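# Balance a bar level on the stand's ridge

## Task

Set the bar across the ridge at the top of the stand so it sits level there on its own and remains that way; if it is only level because a gripper is still holding it at the end, it does not count.

## Robot and tools

Robot: two xArm7 arms with parallel grippers, named left_arm and right_arm. The names do not match image sides. Bases in the scene frame: left_arm at (+0.058, +0.366, 0) m, right_arm at (+0.022, -0.357, 0) m, each turned slightly about z. The scene frame has its origin on the table top between the arms, +x out over the table, +z up, and left_arm on the +y side. Every position and quaternion in calls and results uses this frame.

Gripper frame: fingers point along the gripper's +z and close along its y axis. end_effector_position is the point between the pads when closed, roughly 2 cm short of the fingertips; closing pushes the tips about 10 mm further along +z. Reported hand positions can be a little off, more so at long reach.

The row (used by every moving call): 16 numbers, one list covering both arms. First left_arm: x, y, z, qw, qx, qy, qz, opening; then right_arm in the same order. x, y, z is an absolute target position in metres and qw..qz an absolute target orientation (w first), both in the scene frame, so this is a pose, not an offset. Opening runs from -1 (closed) to +1 (fully open, 0.084 m). Always fill both halves: for an arm meant to stay still, repeat the exact position and quaternion from the last result taken before it stopped, plus the opening it should keep. To hold an orientation steady, resend the same quaternion rather than copying a drifted reading.

Tools:
- execute_actions {"actions": [...], "pictures": bool}. The list holds zero or one item. Empty list: just returns the state. An action {"rows": [[16 numbers], ...], "steps": n} runs up to 15 control steps of 1/30 s each (default 15); each row is used for one step, and the last row repeats if rows are fewer than steps. A wait {"steps": n} (max 300) sends nothing and returns when n steps have passed since the previous result, your reply time included. A target more than 0.6 m from the arm's last reported position along any of its gripper axes gets the whole call refused, and nothing is sent.
- move {"target": [16 numbers], "speed": m/s}. Drives each gripper in a straight line to its pose; both paths finish together, lasting 0.5 to 10 s (cut off at 10 s). Speed 0.002 to 0.5, default 0.25; turning is capped at twice that in rad/s. It does not avoid obstacles or the other arm. Grippers can lag, wander and overshoot the speed, especially with a nearly straight arm. Opening is sent at the start. The result adds a move: line with the ending (done, off_target, moving, held, fault), any limits (paced = pose clipped; held = some steps blocked, after which the arm may jump fast) and each gripper's distance to its pose. If only one arm is named, the other finished fine.
- wait {"seconds": 0 to 10}: lets the scene run with no new command.
- zoom_image {"camera": "cam_left_wrist" or "cam_right_wrist", "region": [x0, y0, x1, y1]}: pixel box in that camera's latest image (896x504, origin top-left), at most 504x504.
- show_instructions: shows the scene's reference images.
- read_manual {"section": "licences"}: licence text only.
- finished_scene {"scene": number of the current scene}: ends it permanently and grades it; the result gives the next task. Call it only once the bar rests by itself.

Control behaviour: each step the commanded pose is clipped to within 70 mm and 16 degrees of the measured pose, then solved by damped IK, favouring position over orientation. After an action ends, an arm only continues to its last clipped pose, so far targets need several calls; check the result. Only a result with nothing held back shows a Hand target line per arm. Joints move at up to 3.14 rad/s.

Result lines: a state line per arm with position, quaternion and velocities; grip_measured is the actual finger opening on the command scale. A pose unreachable line means the clearance check altered or blocked that arm's command; HELD marks steps where your row was not fully sent. MOTOR HOT appears from 65 °C; at 80 °C an OVER-TEMPERATURE FAULT brakes that arm until it cools. A TORQUE FAULT (contact torque at a joint's load limit) makes the arm back off, pause 10 s and drop the rest of the call. Load limits (N m): waist and shoulder 46.5, upper arm roll, elbow and forearm roll 27.9, wrist pitch and wrist roll 18.6; a carried object's weight counts.

Gripping: command an opening well under grip_measured to hold; the lower, the harder it squeezes (about 24 N per pad, more with a fast close). Holding heats motors, so release the bar once it is placed.

Cameras: cam_left_wrist and cam_right_wrist, each 896x504, mounted on the wrists, pinhole with radial distortion; calibration is given but may be slightly off.

Avoid: knocking or placing anything off the table, dropping or sliding the bar, fast hard contacts, pressing targets far beyond a contact, and arms touching each other. A loose object may occasionally get a small push, so confirm the bar stays level after letting go.

Each tool is called after "Request:" as name(argument=value, ...), one argument or row to a line, values as JSON.

Reference images:

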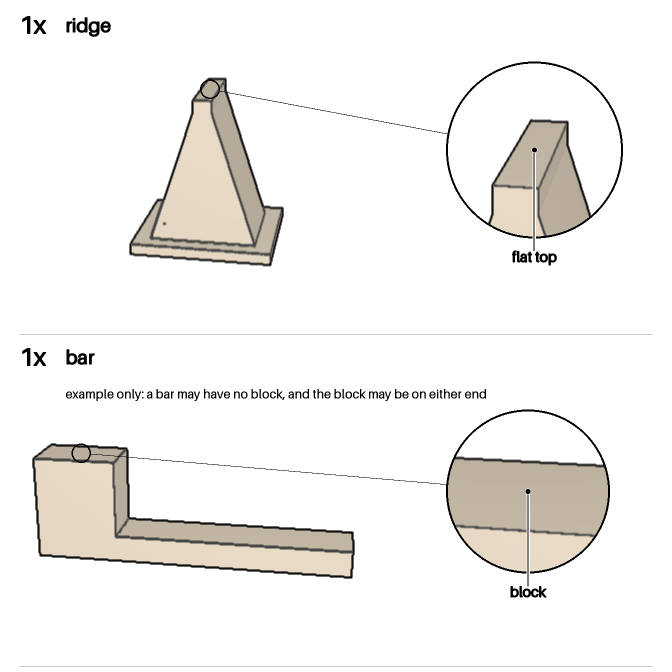

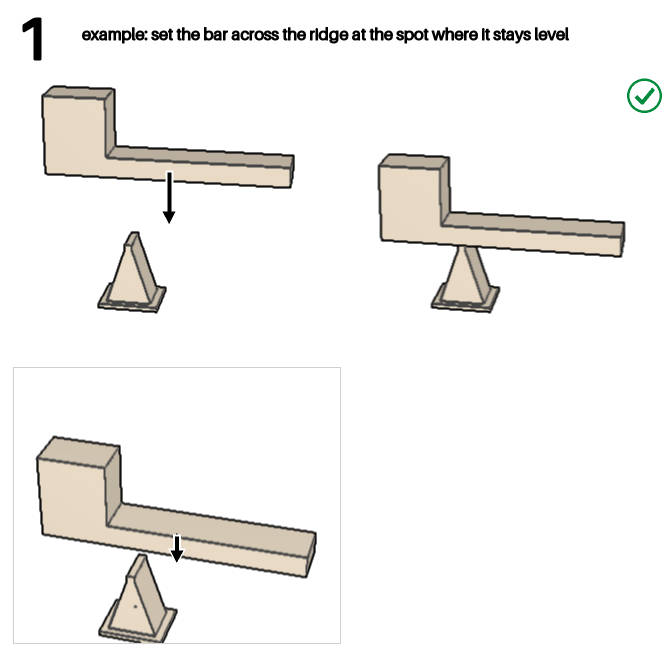

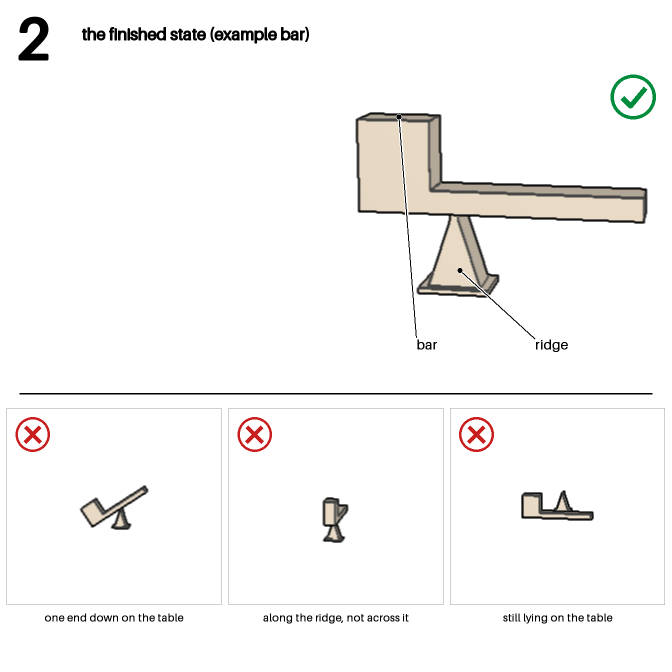

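## Session

Request:
execute_actions(
  actions=[],
)

Scene clock: 0.00 s of 4100.00 s.
left_arm: end_effector_position=(+0.3495, -0.0859, +0.3382) grip_measured=+1.00 end_effector_quat_wxyz=(+0.240, +0.528, +0.787, -0.213) end_effector_velocity=(-0.000, +0.000, +0.001) end_effector_angular_velocity=(-0.001, -0.001, -0.000) | right_arm: end_effector_position=(+0.3011, -0.4263, +0.3032) grip_measured=+1.00 end_effector_quat_wxyz=(-0.026, +0.841, -0.540, +0.008) end_effector_velocity=(+0.000, +0.000, +0.001) end_effector_angular_velocity=(+0.003, -0.004, -0.002)
Joint positions: left_arm=[-0.904 -0.22  -0.125  0.952 -0.461  0.6   -2.589  0.084] | right_arm=[-0.497 -0.695  0.104  0.732  0.115  1.399  0.777  0.084]
Joint velocities: left_arm=[ 0.    -0.001 -0.     0.     0.    -0.     0.    -0.   ] | right_arm=[-0.001 -0.002 -0.001 -0.     0.003 -0.001 -0.     0.   ]
Motor temperatures (°C, as the motors report them): left_arm=[29 33 28 32 30 36 31] | right_arm=[33 29 30 33 31 34 30]
Hand target (left_arm): +0.350, -0.086, +0.338; +0.240, +0.528, +0.787, -0.213
Hand target (right_arm): +0.301, -0.426, +0.303; -0.026, +0.841, -0.540, +0.008

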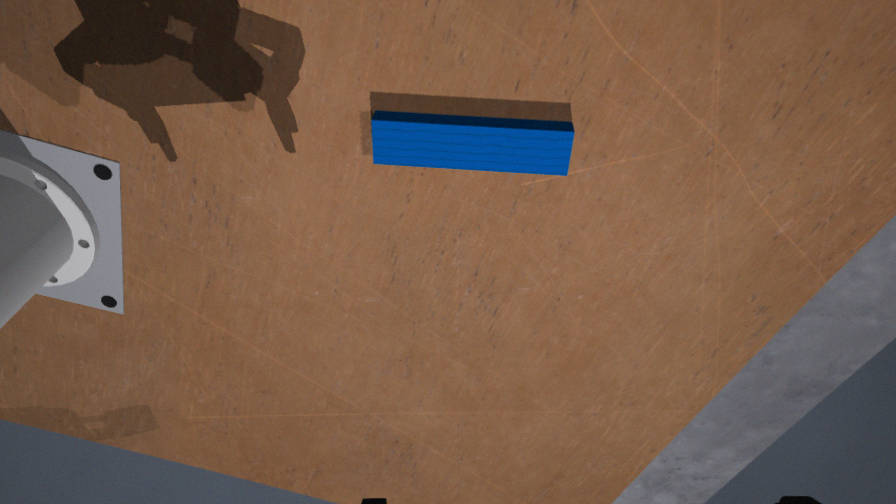

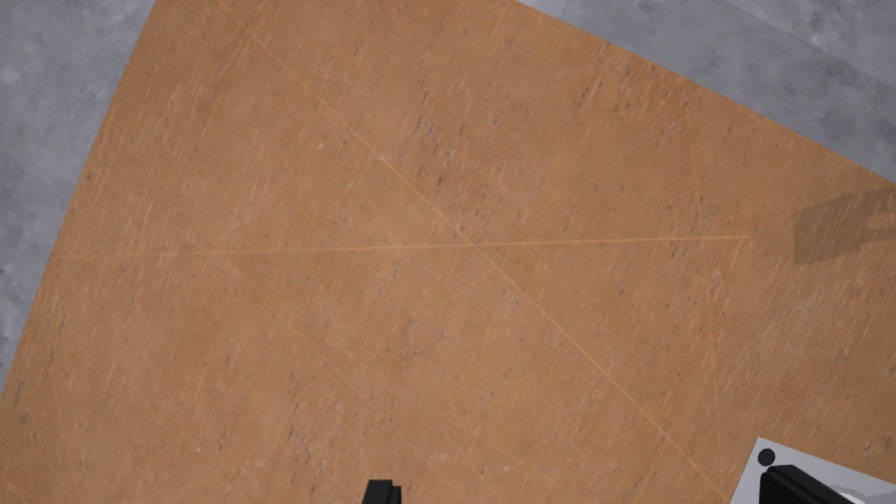

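Request:
move(
  target=[0.3,0.15,0.55,0,0.707,0.707,0,1,0.3,-0.25,0.55,0,0.707,-0.707,0,1],
)

Scene clock: 9.13 s of 4100.00 s.
left_arm: end_effector_position=(+0.2986, +0.1502, +0.5490) grip_measured=+1.00 end_effector_quat_wxyz=(+0.000, +0.707, +0.707, +0.001) end_effector_velocity=(-0.001, +0.002, +0.004) end_effector_angular_velocity=(-0.000, -0.004, -0.001) | right_arm: end_effector_position=(+0.2998, -0.2498, +0.5495) grip_measured=+1.00 end_effector_quat_wxyz=(-0.000, +0.707, -0.707, -0.000) end_effector_velocity=(-0.001, +0.002, +0.002) end_effector_angular_velocity=(-0.004, +0.002, +0.000)
Joint positions: left_arm=[-0.833 -0.221  0.003  1.865  0.002  2.085 -2.302  0.084] | right_arm=[-0.569 -0.379  0.521  1.804  0.22   2.126  1.678  0.084]
Joint velocities: left_arm=[ 0.001  0.002 -0.001  0.015  0.003  0.01   0.003  0.   ] | right_arm=[ 0.     0.01   0.011  0.018 -0.005  0.01   0.011 -0.   ]
Motor temperatures (°C, as the motors report them): left_arm=[29 33 28 34 30 36 31] | right_arm=[33 29 31 36 31 34 30]
Hand target (left_arm): +0.299, +0.150, +0.549; +0.000, +0.707, +0.707, +0.001
Hand target (right_arm): +0.300, -0.250, +0.550; -0.000, +0.707, -0.707, -0.000
Off the commanded pose (left_arm): 0.002 m, 0 deg.
Off the commanded pose (right_arm): 0.001 m, 0 deg.
After step 90, 4.07 s passed at rest.
move: done
camera_calibration (this result's frames):
cam_left_wrist: T_world_to_cam=[[0.999801, -0.00415832, 0.0194923, -0.284183], [-0.00386906, -0.999882, -0.0148538, 0.23233], [0.0195518, 0.0147754, -0.9997, 0.672195], [0, 0, 0, 1]] pos_world=[0.271883, 0.221189, 0.680984]
cam_right_wrist: T_world_to_cam=[[-0.999889, 0.0148892, 0.0000724729, 0.334572], [0.0148875, 0.999677, 0.0206134, 0.303031], [0.000234468, 0.0206122, -0.999788, 0.687256], [0, 0, 0, 1]] pos_world=[0.329862, -0.322081, 0.680839]

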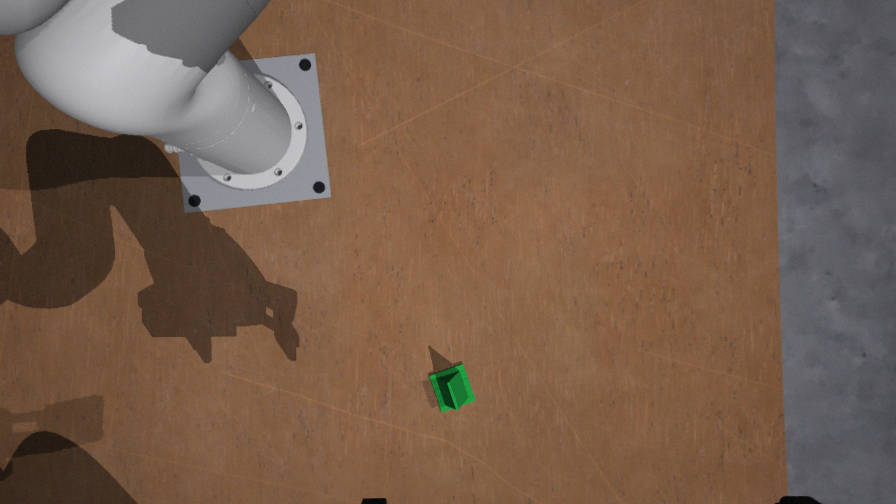

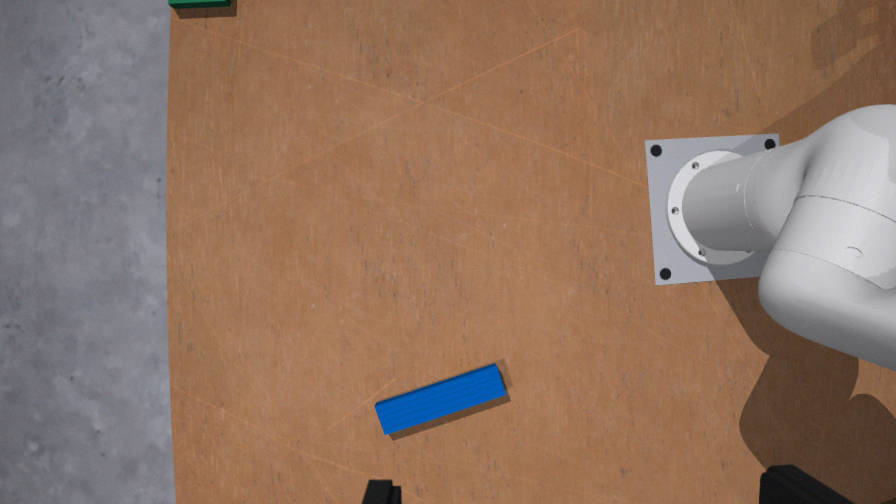

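Request:
zoom_image(
  camera="cam_left_wrist",
  region=[400,330,510,440],
)

Region (400, 330, 510, 440) of cam_left_wrist's 896x504 image, scaled by 4.582, with more detail than that image has.

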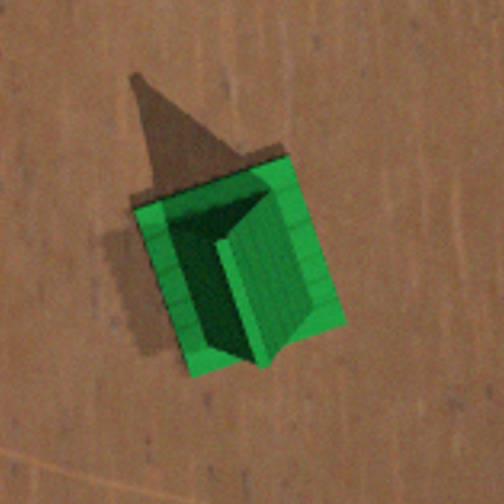

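Request:
move(
  target=[0.3,0.15,0.55,0,0.707,0.707,0,1,0.34,-0.142,0.12,0,-0.156,0.988,0,1],
)

Request:
move(
  target=[0.3,0.15,0.55,0,0.707,0.707,0,1,0.34,-0.142,0.027,0,-0.156,0.988,0,1],
  speed=0.1,
)

Request:
execute_actions(
  actions=[
    {"rows":[[0.3,0.15,0.55,0,0.707,0.707,0,1,0.34,-0.142,0.027,0,-0.156,0.988,0,-0.6]],"steps":15},
  ],
)

Scene clock: 34.50 s of 4100.00 s.
left_arm: end_effector_position=(+0.3000, +0.1500, +0.5500) grip_measured=+1.00 end_effector_quat_wxyz=(+0.000, +0.707, +0.707, +0.000) end_effector_velocity=(+0.000, +0.001, +0.000) end_effector_angular_velocity=(-0.001, -0.001, +0.003) | right_arm: end_effector_position=(+0.3412, -0.1413, +0.1202) grip_measured=+1.00 end_effector_quat_wxyz=(-0.000, -0.156, +0.988, +0.001) end_effector_velocity=(-0.000, +0.001, -0.002) end_effector_angular_velocity=(-0.001, +0.004, -0.001)
Joint positions: left_arm=[-0.832 -0.213  0.005  1.876  0.001  2.089 -2.3    0.084] | right_arm=[-0.903 -0.66   1.366  0.697  0.784  1.017  2.824  0.084]
Joint velocities: left_arm=[ 0.    -0.002  0.002 -0.     0.     0.    -0.001  0.   ] | right_arm=[-0.008  0.004  0.012  0.001  0.001 -0.003  0.003 -0.   ]
Motor temperatures (°C, as the motors report them): left_arm=[29 33 28 35 30 36 31] | right_arm=[33 29 31 37 31 34 30]
Hand target (left_arm): +0.300, +0.150, +0.550; +0.000, +0.707, +0.707, +0.000
Hand target (right_arm): +0.341, -0.141, +0.120; -0.000, -0.156, +0.988, +0.001
Off the commanded pose (left_arm): 0.000 m, 0 deg.
Off the commanded pose (right_arm): 0.001 m, 0 deg.
After step 90, 19.27 s passed at rest.
move: done
camera_calibration (this result's frames):
cam_left_wrist: T_world_to_cam=[[0.999822, -0.0038327, 0.0184583, -0.285127], [-0.00356578, -0.999889, -0.0144718, 0.231856], [0.0185117, 0.0144034, -0.999725, 0.67353], [0, 0, 0, 1]] pos_world=[0.273435, 0.221036, 0.681963]
cam_right_wrist: T_world_to_cam=[[-0.294066, 0.955784, 0.00149279, 0.266364], [0.955612, 0.293983, 0.0194767, -0.217714], [0.0181767, 0.00715397, -0.999809, 0.247803], [0, 0, 0, 1]] pos_world=[0.281875, -0.192355, 0.251599]

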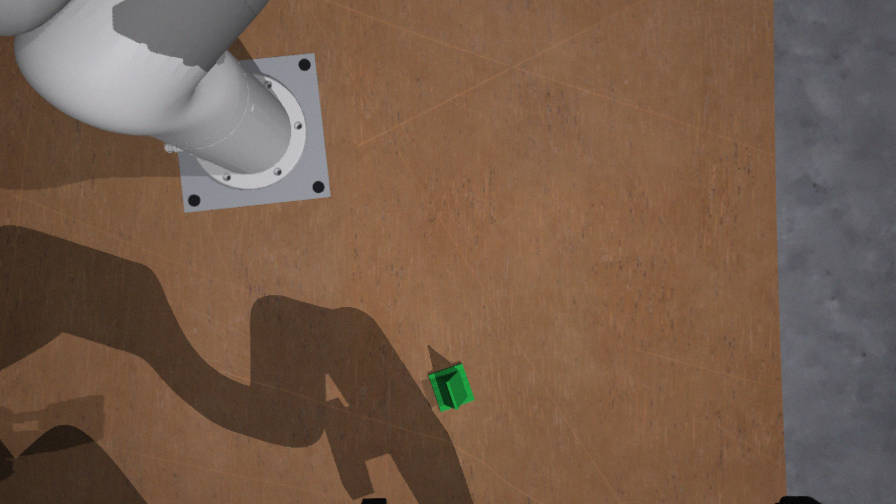

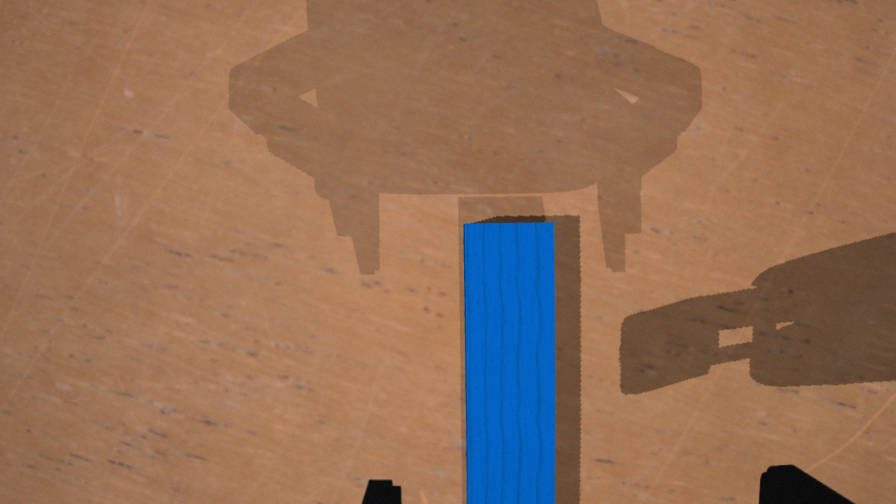

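Scene clock: 35.93 s of 4100.00 s.
left_arm: end_effector_position=(+0.3000, +0.1500, +0.5500) grip_measured=+1.00 end_effector_quat_wxyz=(+0.000, +0.707, +0.707, -0.000) end_effector_velocity=(+0.000, -0.000, -0.000) end_effector_angular_velocity=(+0.001, +0.001, -0.000) | right_arm: end_effector_position=(+0.3401, -0.1418, +0.0270) grip_measured=+1.00 end_effector_quat_wxyz=(+0.000, -0.156, +0.988, +0.000) end_effector_velocity=(+0.000, +0.000, -0.001) end_effector_angular_velocity=(+0.001, +0.000, -0.000)
Joint positions: left_arm=[-0.832 -0.213  0.005  1.876  0.001  2.089 -2.3    0.084] | right_arm=[-1.206 -0.634  1.802  0.655  0.985  0.764  2.72   0.084]
Joint velocities: left_arm=[ 0.     0.001 -0.001  0.     0.     0.    -0.     0.   ] | right_arm=[-0.007 -0.001  0.008  0.001  0.005 -0.002 -0.004  0.   ]
Motor temperatures (°C, as the motors report them): left_arm=[29 33 28 35 30 36 31] | right_arm=[33 29 31 37 31 34 30]
Hand target (left_arm): +0.300, +0.150, +0.550; -0.000, +0.707, +0.707, -0.000
Hand target (right_arm): +0.340, -0.142, +0.027; -0.000, -0.156, +0.988, +0.000
Off the commanded pose (left_arm): 0.000 m, 0 deg.
Off the commanded pose (right_arm): 0.000 m, 0 deg.
move: done
camera_calibration (this result's frames):
cam_left_wrist: T_world_to_cam=[[0.999822, -0.00382794, 0.0184513, -0.285126], [-0.0035612, -0.999889, -0.0144679, 0.231846], [0.0185047, 0.0143996, -0.999725, 0.673532], [0, 0, 0, 1]] pos_world=[0.273438, 0.22103, 0.681962]
cam_right_wrist: T_world_to_cam=[[-0.29317, 0.95606, 0.000713482, 0.266387], [0.955881, 0.293101, 0.0195728, -0.214967], [0.0185036, 0.00642016, -0.999808, 0.154425], [0, 0, 0, 1]] pos_world=[0.280723, -0.192666, 0.158412]

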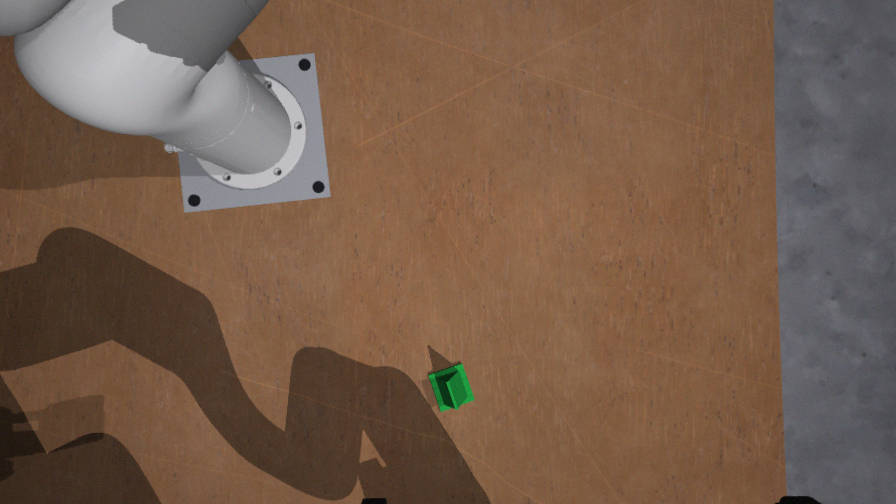

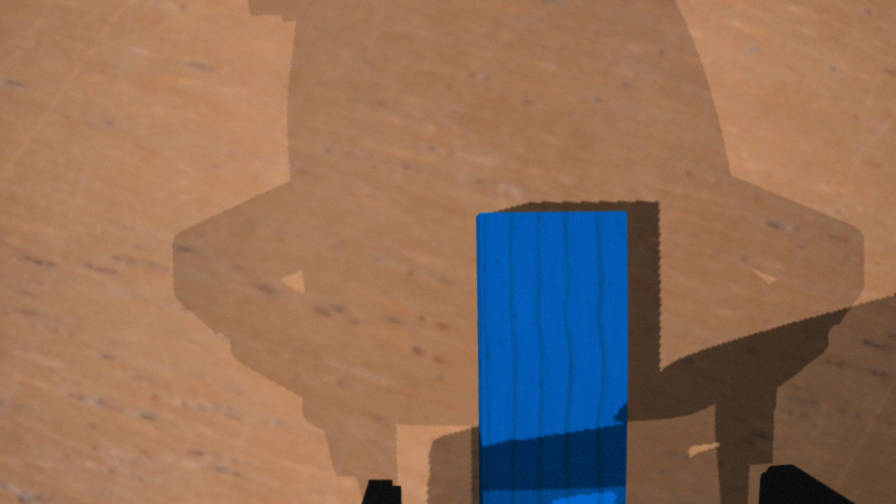

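Scene clock: 36.43 s of 4100.00 s.
left_arm: end_effector_position=(+0.3000, +0.1500, +0.5500) grip_measured=+1.00 end_effector_quat_wxyz=(+0.000, +0.707, +0.707, +0.000) end_effector_velocity=(+0.000, +0.000, -0.000) end_effector_angular_velocity=(+0.001, +0.001, +0.000) | right_arm: end_effector_position=(+0.3400, -0.1419, +0.0271) grip_measured=-0.26 end_effector_quat_wxyz=(+0.000, -0.156, +0.988, +0.000) end_effector_velocity=(+0.000, -0.001, -0.000) end_effector_angular_velocity=(-0.002, -0.000, +0.001)
Joint positions: left_arm=[-0.832 -0.213  0.005  1.876  0.001  2.089 -2.3    0.084] | right_arm=[-1.205 -0.634  1.801  0.654  0.984  0.764  2.72   0.033]
Joint velocities: left_arm=[-0.     0.001  0.001 -0.    -0.     0.     0.    -0.   ] | right_arm=[-0.001 -0.     0.001 -0.    -0.001 -0.001 -0.001  0.   ]
Motor temperatures (°C, as the motors report them): left_arm=[29 33 28 35 30 36 31] | right_arm=[33 29 31 37 31 34 30]
Hand target (left_arm): +0.300, +0.150, +0.550; -0.000, +0.707, +0.707, -0.000
Hand target (right_arm): +0.340, -0.142, +0.027; +0.000, -0.156, +0.988, -0.000
Off the commanded pose (left_arm): 0.000 m, 0 deg.
Off the commanded pose (right_arm): 0.000 m, 0 deg.
Steps of this call (steps 1 to 15: all 15 steps of this action). Readings (end_effector_position):
1: left_arm (+0.3000, +0.1500, +0.5500) | right_arm (+0.3402, -0.1418, +0.0270)
2: left_arm (+0.3000, +0.1500, +0.5500) | right_arm (+0.3401, -0.1418, +0.0270)
4: left_arm (+0.3000, +0.1500, +0.5500) | right_arm (+0.3400, -0.1419, +0.0270)
8: left_arm (+0.3000, +0.1500, +0.5500) | right_arm (+0.3401, -0.1420, +0.0270)
15: the state above
camera_calibration (this result's frames):
cam_left_wrist: T_world_to_cam=[[0.999822, -0.00382811, 0.0184514, -0.285126], [-0.00356137, -0.999889, -0.0144679, 0.231846], [0.0185047, 0.0143996, -0.999725, 0.673532], [0, 0, 0, 1]] pos_world=[0.273438, 0.22103, 0.681962]
cam_right_wrist: T_world_to_cam=[[-0.293379, 0.955996, 0.000381317, 0.266536], [0.955814, 0.293315, 0.0196442, -0.214808], [0.018668, 0.00612767, -0.999807, 0.154407], [0, 0, 0, 1]] pos_world=[0.28063, -0.192747, 0.158495]

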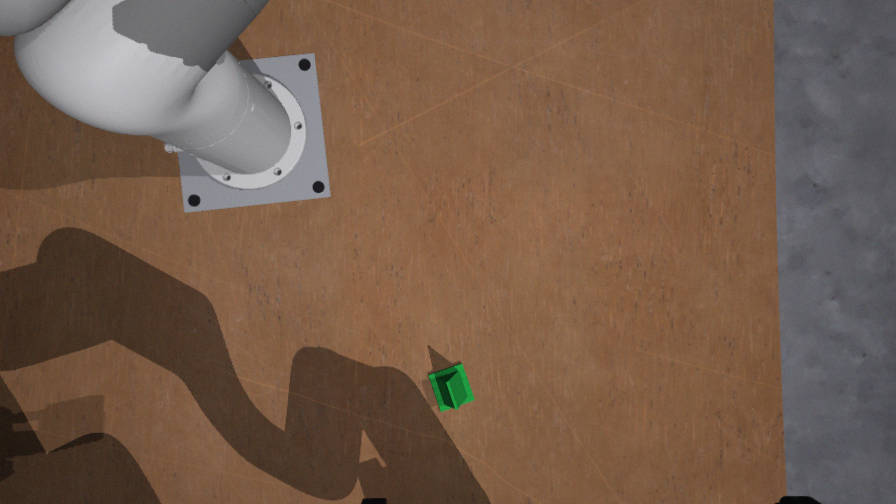

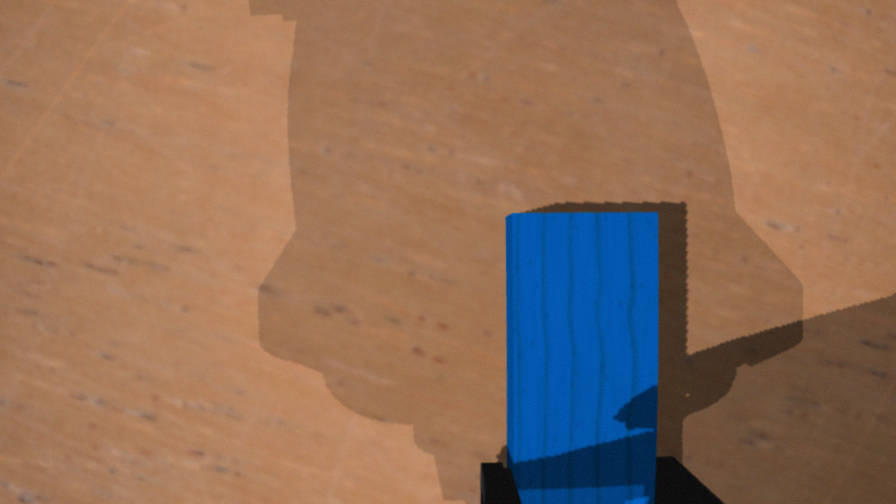

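Request:
move(
  target=[0.3,0.15,0.55,0,0.707,0.707,0,1,0.34,-0.142,0.13,0,-0.156,0.988,0,-0.6],
  speed=0.15,
)

Request:
move(
  target=[0.3,0.15,0.55,0,0.707,0.707,0,1,0.291,0.086,0.13,0,-0.156,0.988,0,-0.6],
  speed=0.15,
)

Scene clock: 47.53 s of 4100.00 s.
left_arm: end_effector_position=(+0.3000, +0.1500, +0.5500) grip_measured=+1.00 end_effector_quat_wxyz=(+0.000, +0.707, +0.707, -0.000) end_effector_velocity=(+0.000, +0.000, +0.000) end_effector_angular_velocity=(-0.000, -0.000, +0.001) | right_arm: end_effector_position=(+0.3398, -0.1422, +0.1300) grip_measured=-0.26 end_effector_quat_wxyz=(-0.000, -0.156, +0.988, -0.000) end_effector_velocity=(+0.000, -0.000, +0.002) end_effector_angular_velocity=(+0.003, -0.001, -0.003)
Joint positions: left_arm=[-0.832 -0.213  0.005  1.876  0.001  2.089 -2.3    0.084] | right_arm=[-0.867 -0.652  1.32   0.7    0.752  1.035  2.844  0.033]
Joint velocities: left_arm=[-0.    -0.     0.001 -0.     0.     0.     0.001 -0.   ] | right_arm=[ 0.004 -0.001 -0.009  0.001  0.     0.005 -0.    -0.   ]
Motor temperatures (°C, as the motors report them): left_arm=[29 33 28 36 30 36 31] | right_arm=[33 29 32 36 31 34 30]
Hand target (left_arm): +0.300, +0.150, +0.550; -0.000, +0.707, +0.707, +0.000
Hand target (right_arm): +0.340, -0.142, +0.130; +0.000, -0.156, +0.988, -0.000
Off the commanded pose (left_arm): 0.000 m, 0 deg.
Off the commanded pose (right_arm): 0.000 m, 0 deg.
After step 90, 6.87 s passed at rest.
move: done
camera_calibration (this result's frames):
cam_left_wrist: T_world_to_cam=[[0.999822, -0.00382789, 0.0184513, -0.285126], [-0.00356115, -0.999889, -0.0144679, 0.231846], [0.0185047, 0.0143996, -0.999725, 0.673532], [0, 0, 0, 1]] pos_world=[0.273438, 0.22103, 0.681962]
cam_right_wrist: T_world_to_cam=[[-0.293274, 0.956029, -0.000174898, 0.266807], [0.955851, 0.293223, 0.0192055, -0.216492], [0.0184123, 0.00546528, -0.999816, 0.25731], [0, 0, 0, 1]] pos_world=[0.280444, -0.193001, 0.261467]

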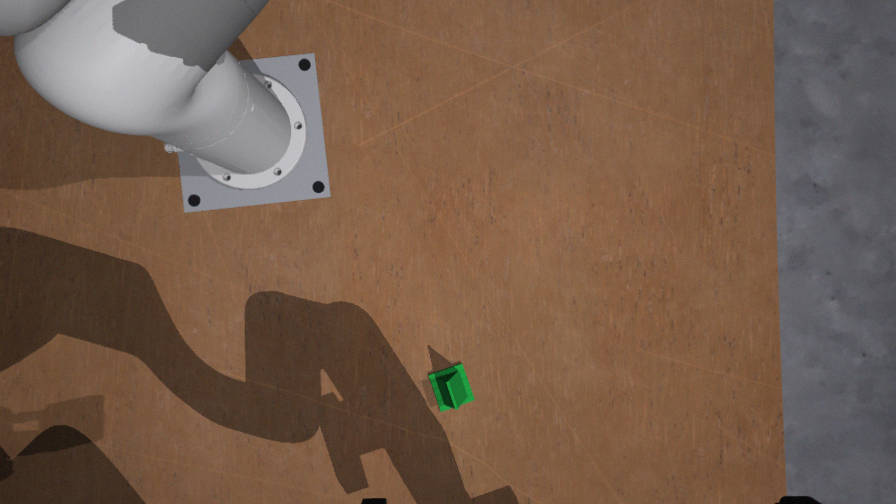

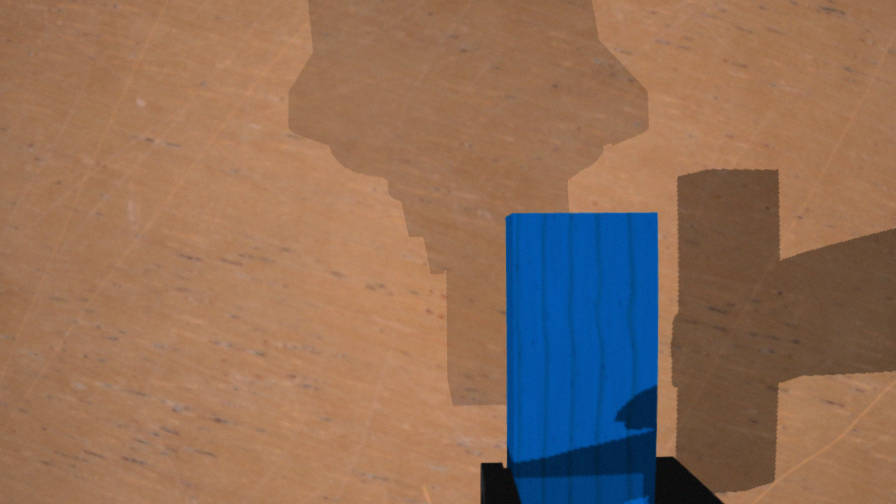

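Scene clock: 49.53 s of 4100.00 s.
left_arm: end_effector_position=(+0.3000, +0.1500, +0.5500) grip_measured=+1.00 end_effector_quat_wxyz=(-0.000, +0.707, +0.707, -0.000) end_effector_velocity=(-0.000, -0.001, -0.000) end_effector_angular_velocity=(+0.001, +0.000, -0.002) | right_arm: end_effector_position=(+0.2913, +0.0859, +0.1300) grip_measured=-0.26 end_effector_quat_wxyz=(-0.000, -0.156, +0.988, +0.000) end_effector_velocity=(-0.002, +0.004, -0.001) end_effector_angular_velocity=(-0.002, +0.004, +0.004)
Joint positions: left_arm=[-0.832 -0.213  0.005  1.876  0.001  2.089 -2.3    0.084] | right_arm=[-1.066 -0.778  1.787  1.212  0.842  1.17   3.29   0.033]
Joint velocities: left_arm=[-0.     0.001 -0.002 -0.     0.    -0.     0.    -0.   ] | right_arm=[-0.005 -0.004  0.008  0.011  0.002  0.006  0.004 -0.   ]
Motor temperatures (°C, as the motors report them): left_arm=[29 33 28 36 30 36 31] | right_arm=[33 29 32 36 31 34 30]
Hand target (left_arm): +0.300, +0.150, +0.550; +0.000, +0.707, +0.707, -0.000
Hand target (right_arm): +0.291, +0.086, +0.130; -0.000, -0.156, +0.988, +0.000
Off the commanded pose (left_arm): 0.000 m, 0 deg.
Off the commanded pose (right_arm): 0.000 m, 0 deg.
move: done
camera_calibration (this result's frames):
cam_left_wrist: T_world_to_cam=[[0.999822, -0.00382792, 0.0184512, -0.285126], [-0.00356117, -0.999889, -0.014468, 0.231846], [0.0185046, 0.0143997, -0.999725, 0.673532], [0, 0, 0, 1]] pos_world=[0.273438, 0.22103, 0.681962]
cam_right_wrist: T_world_to_cam=[[-0.292781, 0.956179, 0.00129855, 0.0341583], [0.956017, 0.292706, 0.0188506, -0.236958], [0.0176444, 0.00676052, -0.999821, 0.257063], [0, 0, 0, 1]] pos_world=[0.232001, 0.0349596, 0.26144]

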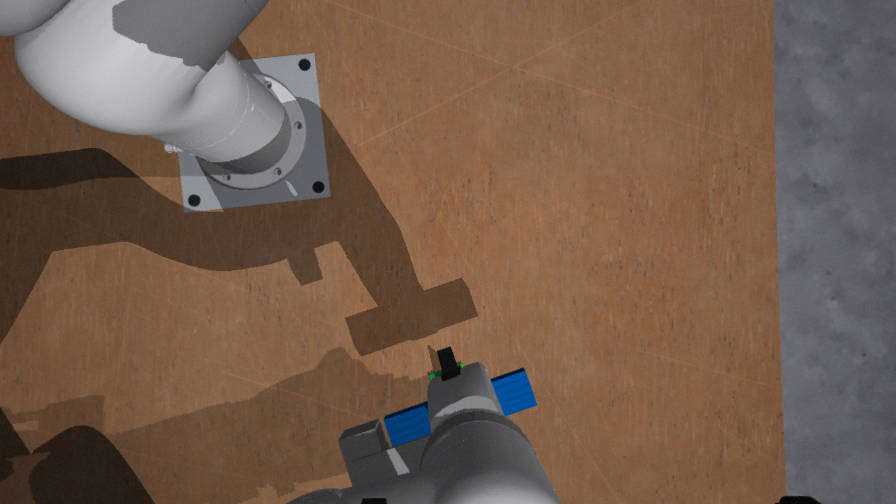

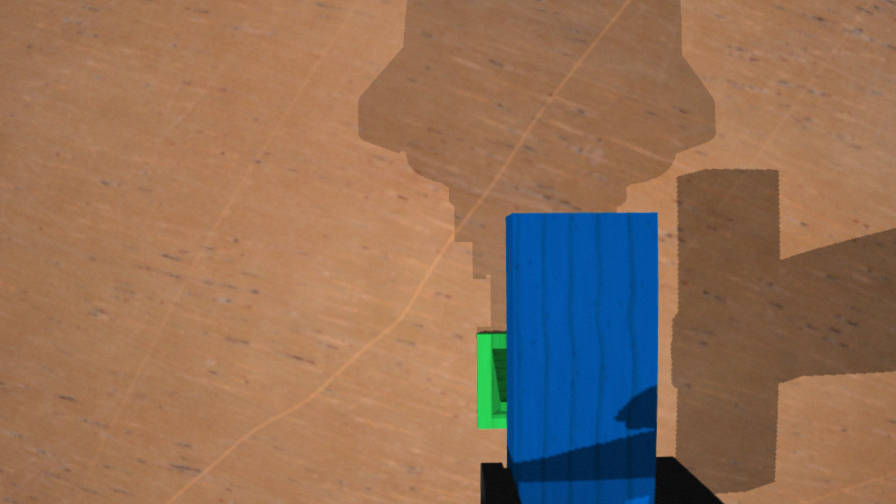

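Request:
zoom_image(
  camera="cam_left_wrist",
  region=[330,300,580,504],
)

Region (330, 300, 580, 504) of cam_left_wrist's 896x504 image, scaled by 2.016, with more detail than that image has; it fills the top 411 rows of this view, and the rest is white.

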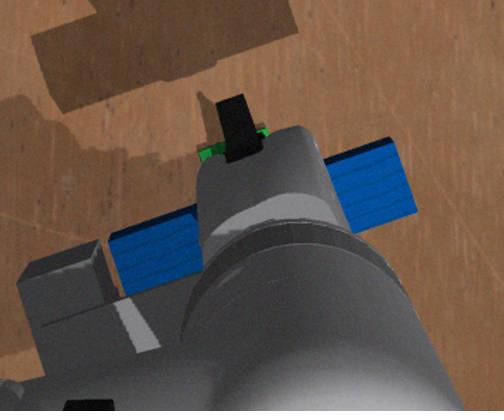

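Request:
move(
  target=[0.3,0.15,0.55,0,0.707,0.707,0,1,0.2889,0.0819,0.082,0,-0.156,0.988,0,-0.6],
  speed=0.04,
)

Scene clock: 78.23 s of 4100.00 s.
left_arm: end_effector_position=(+0.3000, +0.1500, +0.5500) grip_measured=+1.00 end_effector_quat_wxyz=(+0.000, +0.707, +0.707, -0.000) end_effector_velocity=(+0.000, -0.000, -0.001) end_effector_angular_velocity=(+0.002, +0.002, -0.000) | right_arm: end_effector_position=(+0.2890, +0.0820, +0.0821) grip_measured=-0.26 end_effector_quat_wxyz=(+0.000, -0.156, +0.988, +0.000) end_effector_velocity=(+0.000, +0.000, -0.001) end_effector_angular_velocity=(+0.001, -0.000, +0.000)
Joint positions: left_arm=[-0.832 -0.213  0.005  1.876  0.001  2.089 -2.3    0.084] | right_arm=[-1.099 -0.827  1.874  1.16   0.922  1.08   3.246  0.033]
Joint velocities: left_arm=[ 0.     0.001 -0.    -0.     0.     0.001  0.    -0.   ] | right_arm=[-0.002 -0.002  0.002 -0.     0.003 -0.002 -0.002 -0.   ]
Motor temperatures (°C, as the motors report them): left_arm=[29 33 28 36 30 36 31] | right_arm=[33 30 36 37 31 34 30]
Hand target (left_arm): +0.300, +0.150, +0.550; -0.000, +0.707, +0.707, -0.000
Hand target (right_arm): +0.289, +0.082, +0.082; -0.000, -0.156, +0.988, +0.000
Off the commanded pose (left_arm): 0.000 m, 0 deg.
Off the commanded pose (right_arm): 0.000 m, 0 deg.
After step 90, 24.17 s passed at rest.
move: done
camera_calibration (this result's frames):
cam_left_wrist: T_world_to_cam=[[0.999822, -0.00382813, 0.0184513, -0.285126], [-0.00356138, -0.999889, -0.0144679, 0.231846], [0.0185046, 0.0143996, -0.999725, 0.673532], [0, 0, 0, 1]] pos_world=[0.273438, 0.22103, 0.681962]
cam_right_wrist: T_world_to_cam=[[-0.293239, 0.956039, 0.00052795, 0.0373915], [0.95586, 0.293173, 0.0195479, -0.232757], [0.0185338, 0.00623685, -0.999809, 0.209099], [0, 0, 0, 1]] pos_world=[0.229572, 0.0311861, 0.213589]

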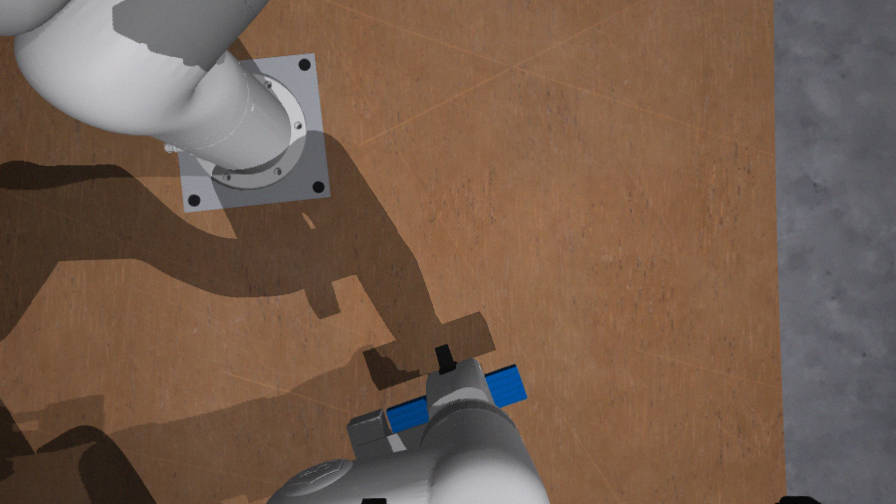

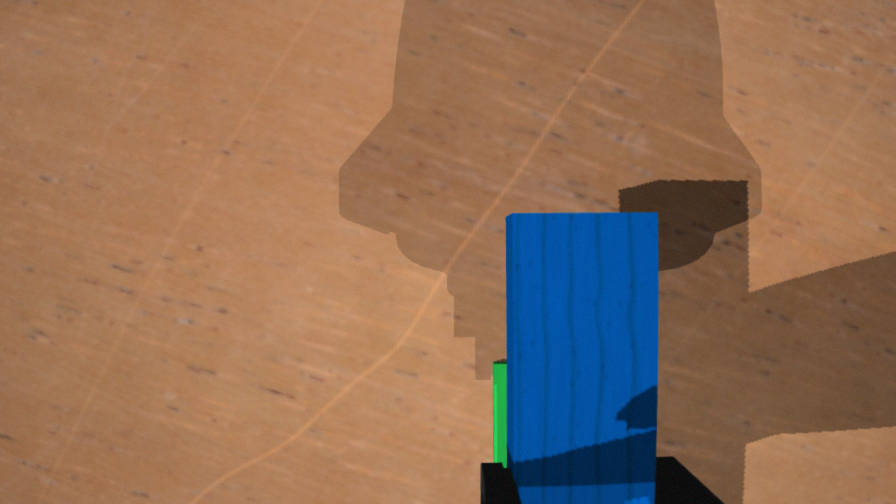

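Request:
execute_actions(
  actions="[{\"rows\":[[0.3,0.15,0.55,0,0.707,0.707,0,1,0.2889,0.0819,0.081,0,-0.156,0.988,0,-0.6],[0.3,0.15,0.55,0,0.707,0.707,0,1,0.2889,0.0819,0.080,0,-0.156,0.988,0,-0.6],[0.3,0.15,0.55,0,0.707,0.707,0,1,0.2889,0.0819,0.079,0,-0.156,0.988,0,-0.6],[0.3,0.15,0.55,0,0.707,0.707,0,1,0.2889,0.0819,0.078,0,-0.156,0.988,0,-0.6],[0.3,0.15,0.55,0,0.707,0.707,0,1,0.2889,0.0819,0.077,0,-0.156,0.988,0,-0.6],[0.3,0.15,0.55,0,0.707,0.707,0,1,0.2889,0.0819,0.076,0,-0.156,0.988,0,-0.6],[0.3,0.15,0.55,0,0.707,0.707,0,1,0.2889,0.0819,0.075,0,-0.156,0.988,0,-0.6],[0.3,0.15,0.55,0,0.707,0.707,0,1,0.2889,0.0819,0.074,0,-0.156,0.988,0,-0.6],[0.3,0.15,0.55,0,0.707,0.707,0,1,0.2889,0.0819,0.073,0,-0.156,0.988,0,-0.6],[0.3,0.15,0.55,0,0.707,0.707,0,1,0.2889,0.0819,0.072,0,-0.156,0.988,0,-0.6]],\"steps\":15}],\"pictures\":false}",
)


Request:
move(
  target=[0.3,0.15,0.55,0,0.707,0.707,0,1,0.2889,0.0819,0.072,0,-0.156,0.988,0,-0.6],
  speed=0.01,
)

Scene clock: 93.00 s of 4100.00 s.
left_arm: end_effector_position=(+0.3000, +0.1500, +0.5500) grip_measured=+1.00 end_effector_quat_wxyz=(-0.000, +0.707, +0.707, +0.000) end_effector_velocity=(-0.000, +0.000, +0.000) end_effector_angular_velocity=(-0.001, -0.000, -0.001) | right_arm: end_effector_position=(+0.2893, +0.0822, +0.0728) grip_measured=-0.26 end_effector_quat_wxyz=(+0.000, -0.156, +0.988, +0.001) end_effector_velocity=(+0.001, -0.000, -0.001) end_effector_angular_velocity=(+0.002, -0.001, -0.002)
Joint positions: left_arm=[-0.832 -0.213  0.005  1.876  0.001  2.089 -2.3    0.084] | right_arm=[-1.111 -0.839  1.894  1.157  0.94   1.063  3.237  0.033]
Joint velocities: left_arm=[-0.    -0.001 -0.    -0.    -0.     0.     0.     0.   ] | right_arm=[-0.002 -0.002  0.001  0.     0.003 -0.002 -0.002  0.   ]
Motor temperatures (°C, as the motors report them): left_arm=[29 33 28 36 30 36 31] | right_arm=[33 30 37 37 31 34 30]
Hand target (left_arm): +0.300, +0.150, +0.550; +0.000, +0.707, +0.707, +0.000
Hand target (right_arm): +0.289, +0.082, +0.072; -0.000, -0.156, +0.988, +0.000
Off the commanded pose (left_arm): 0.000 m, 0 deg.
Off the commanded pose (right_arm): 0.001 m, 0 deg.
After step 90, 10.57 s passed at rest.
move: done
camera_calibration (this result's frames):
cam_left_wrist: T_world_to_cam=[[0.999822, -0.00382817, 0.0184512, -0.285126], [-0.00356143, -0.999889, -0.0144681, 0.231846], [0.0185045, 0.0143998, -0.999725, 0.673532], [0, 0, 0, 1]] pos_world=[0.273438, 0.22103, 0.681962]
cam_right_wrist: T_world_to_cam=[[-0.293125, 0.956073, 0.00125327, 0.0372254], [0.955879, 0.293039, 0.0205614, -0.232997], [0.0192909, 0.00722504, -0.999788, 0.199403], [0, 0, 0, 1]] pos_world=[0.229782, 0.0312463, 0.204105]

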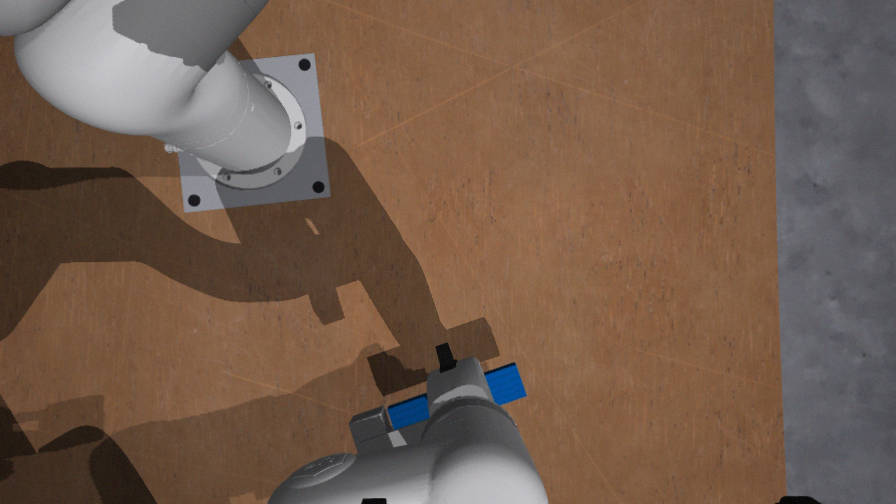

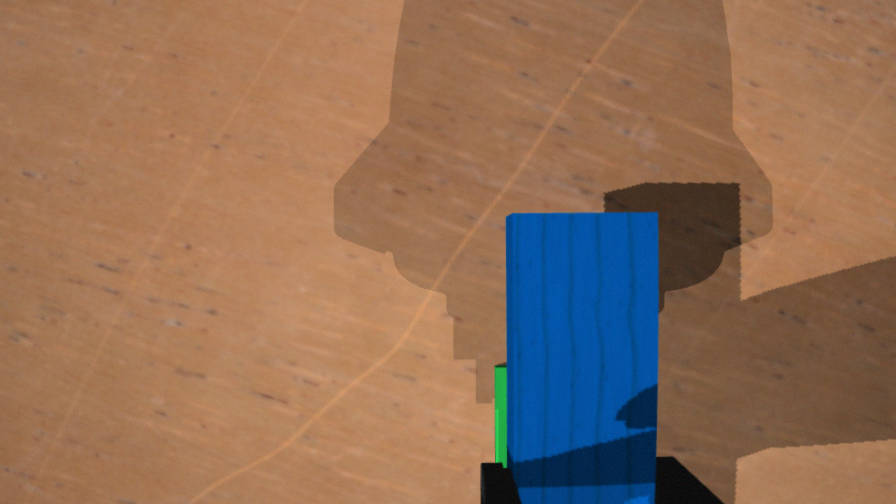

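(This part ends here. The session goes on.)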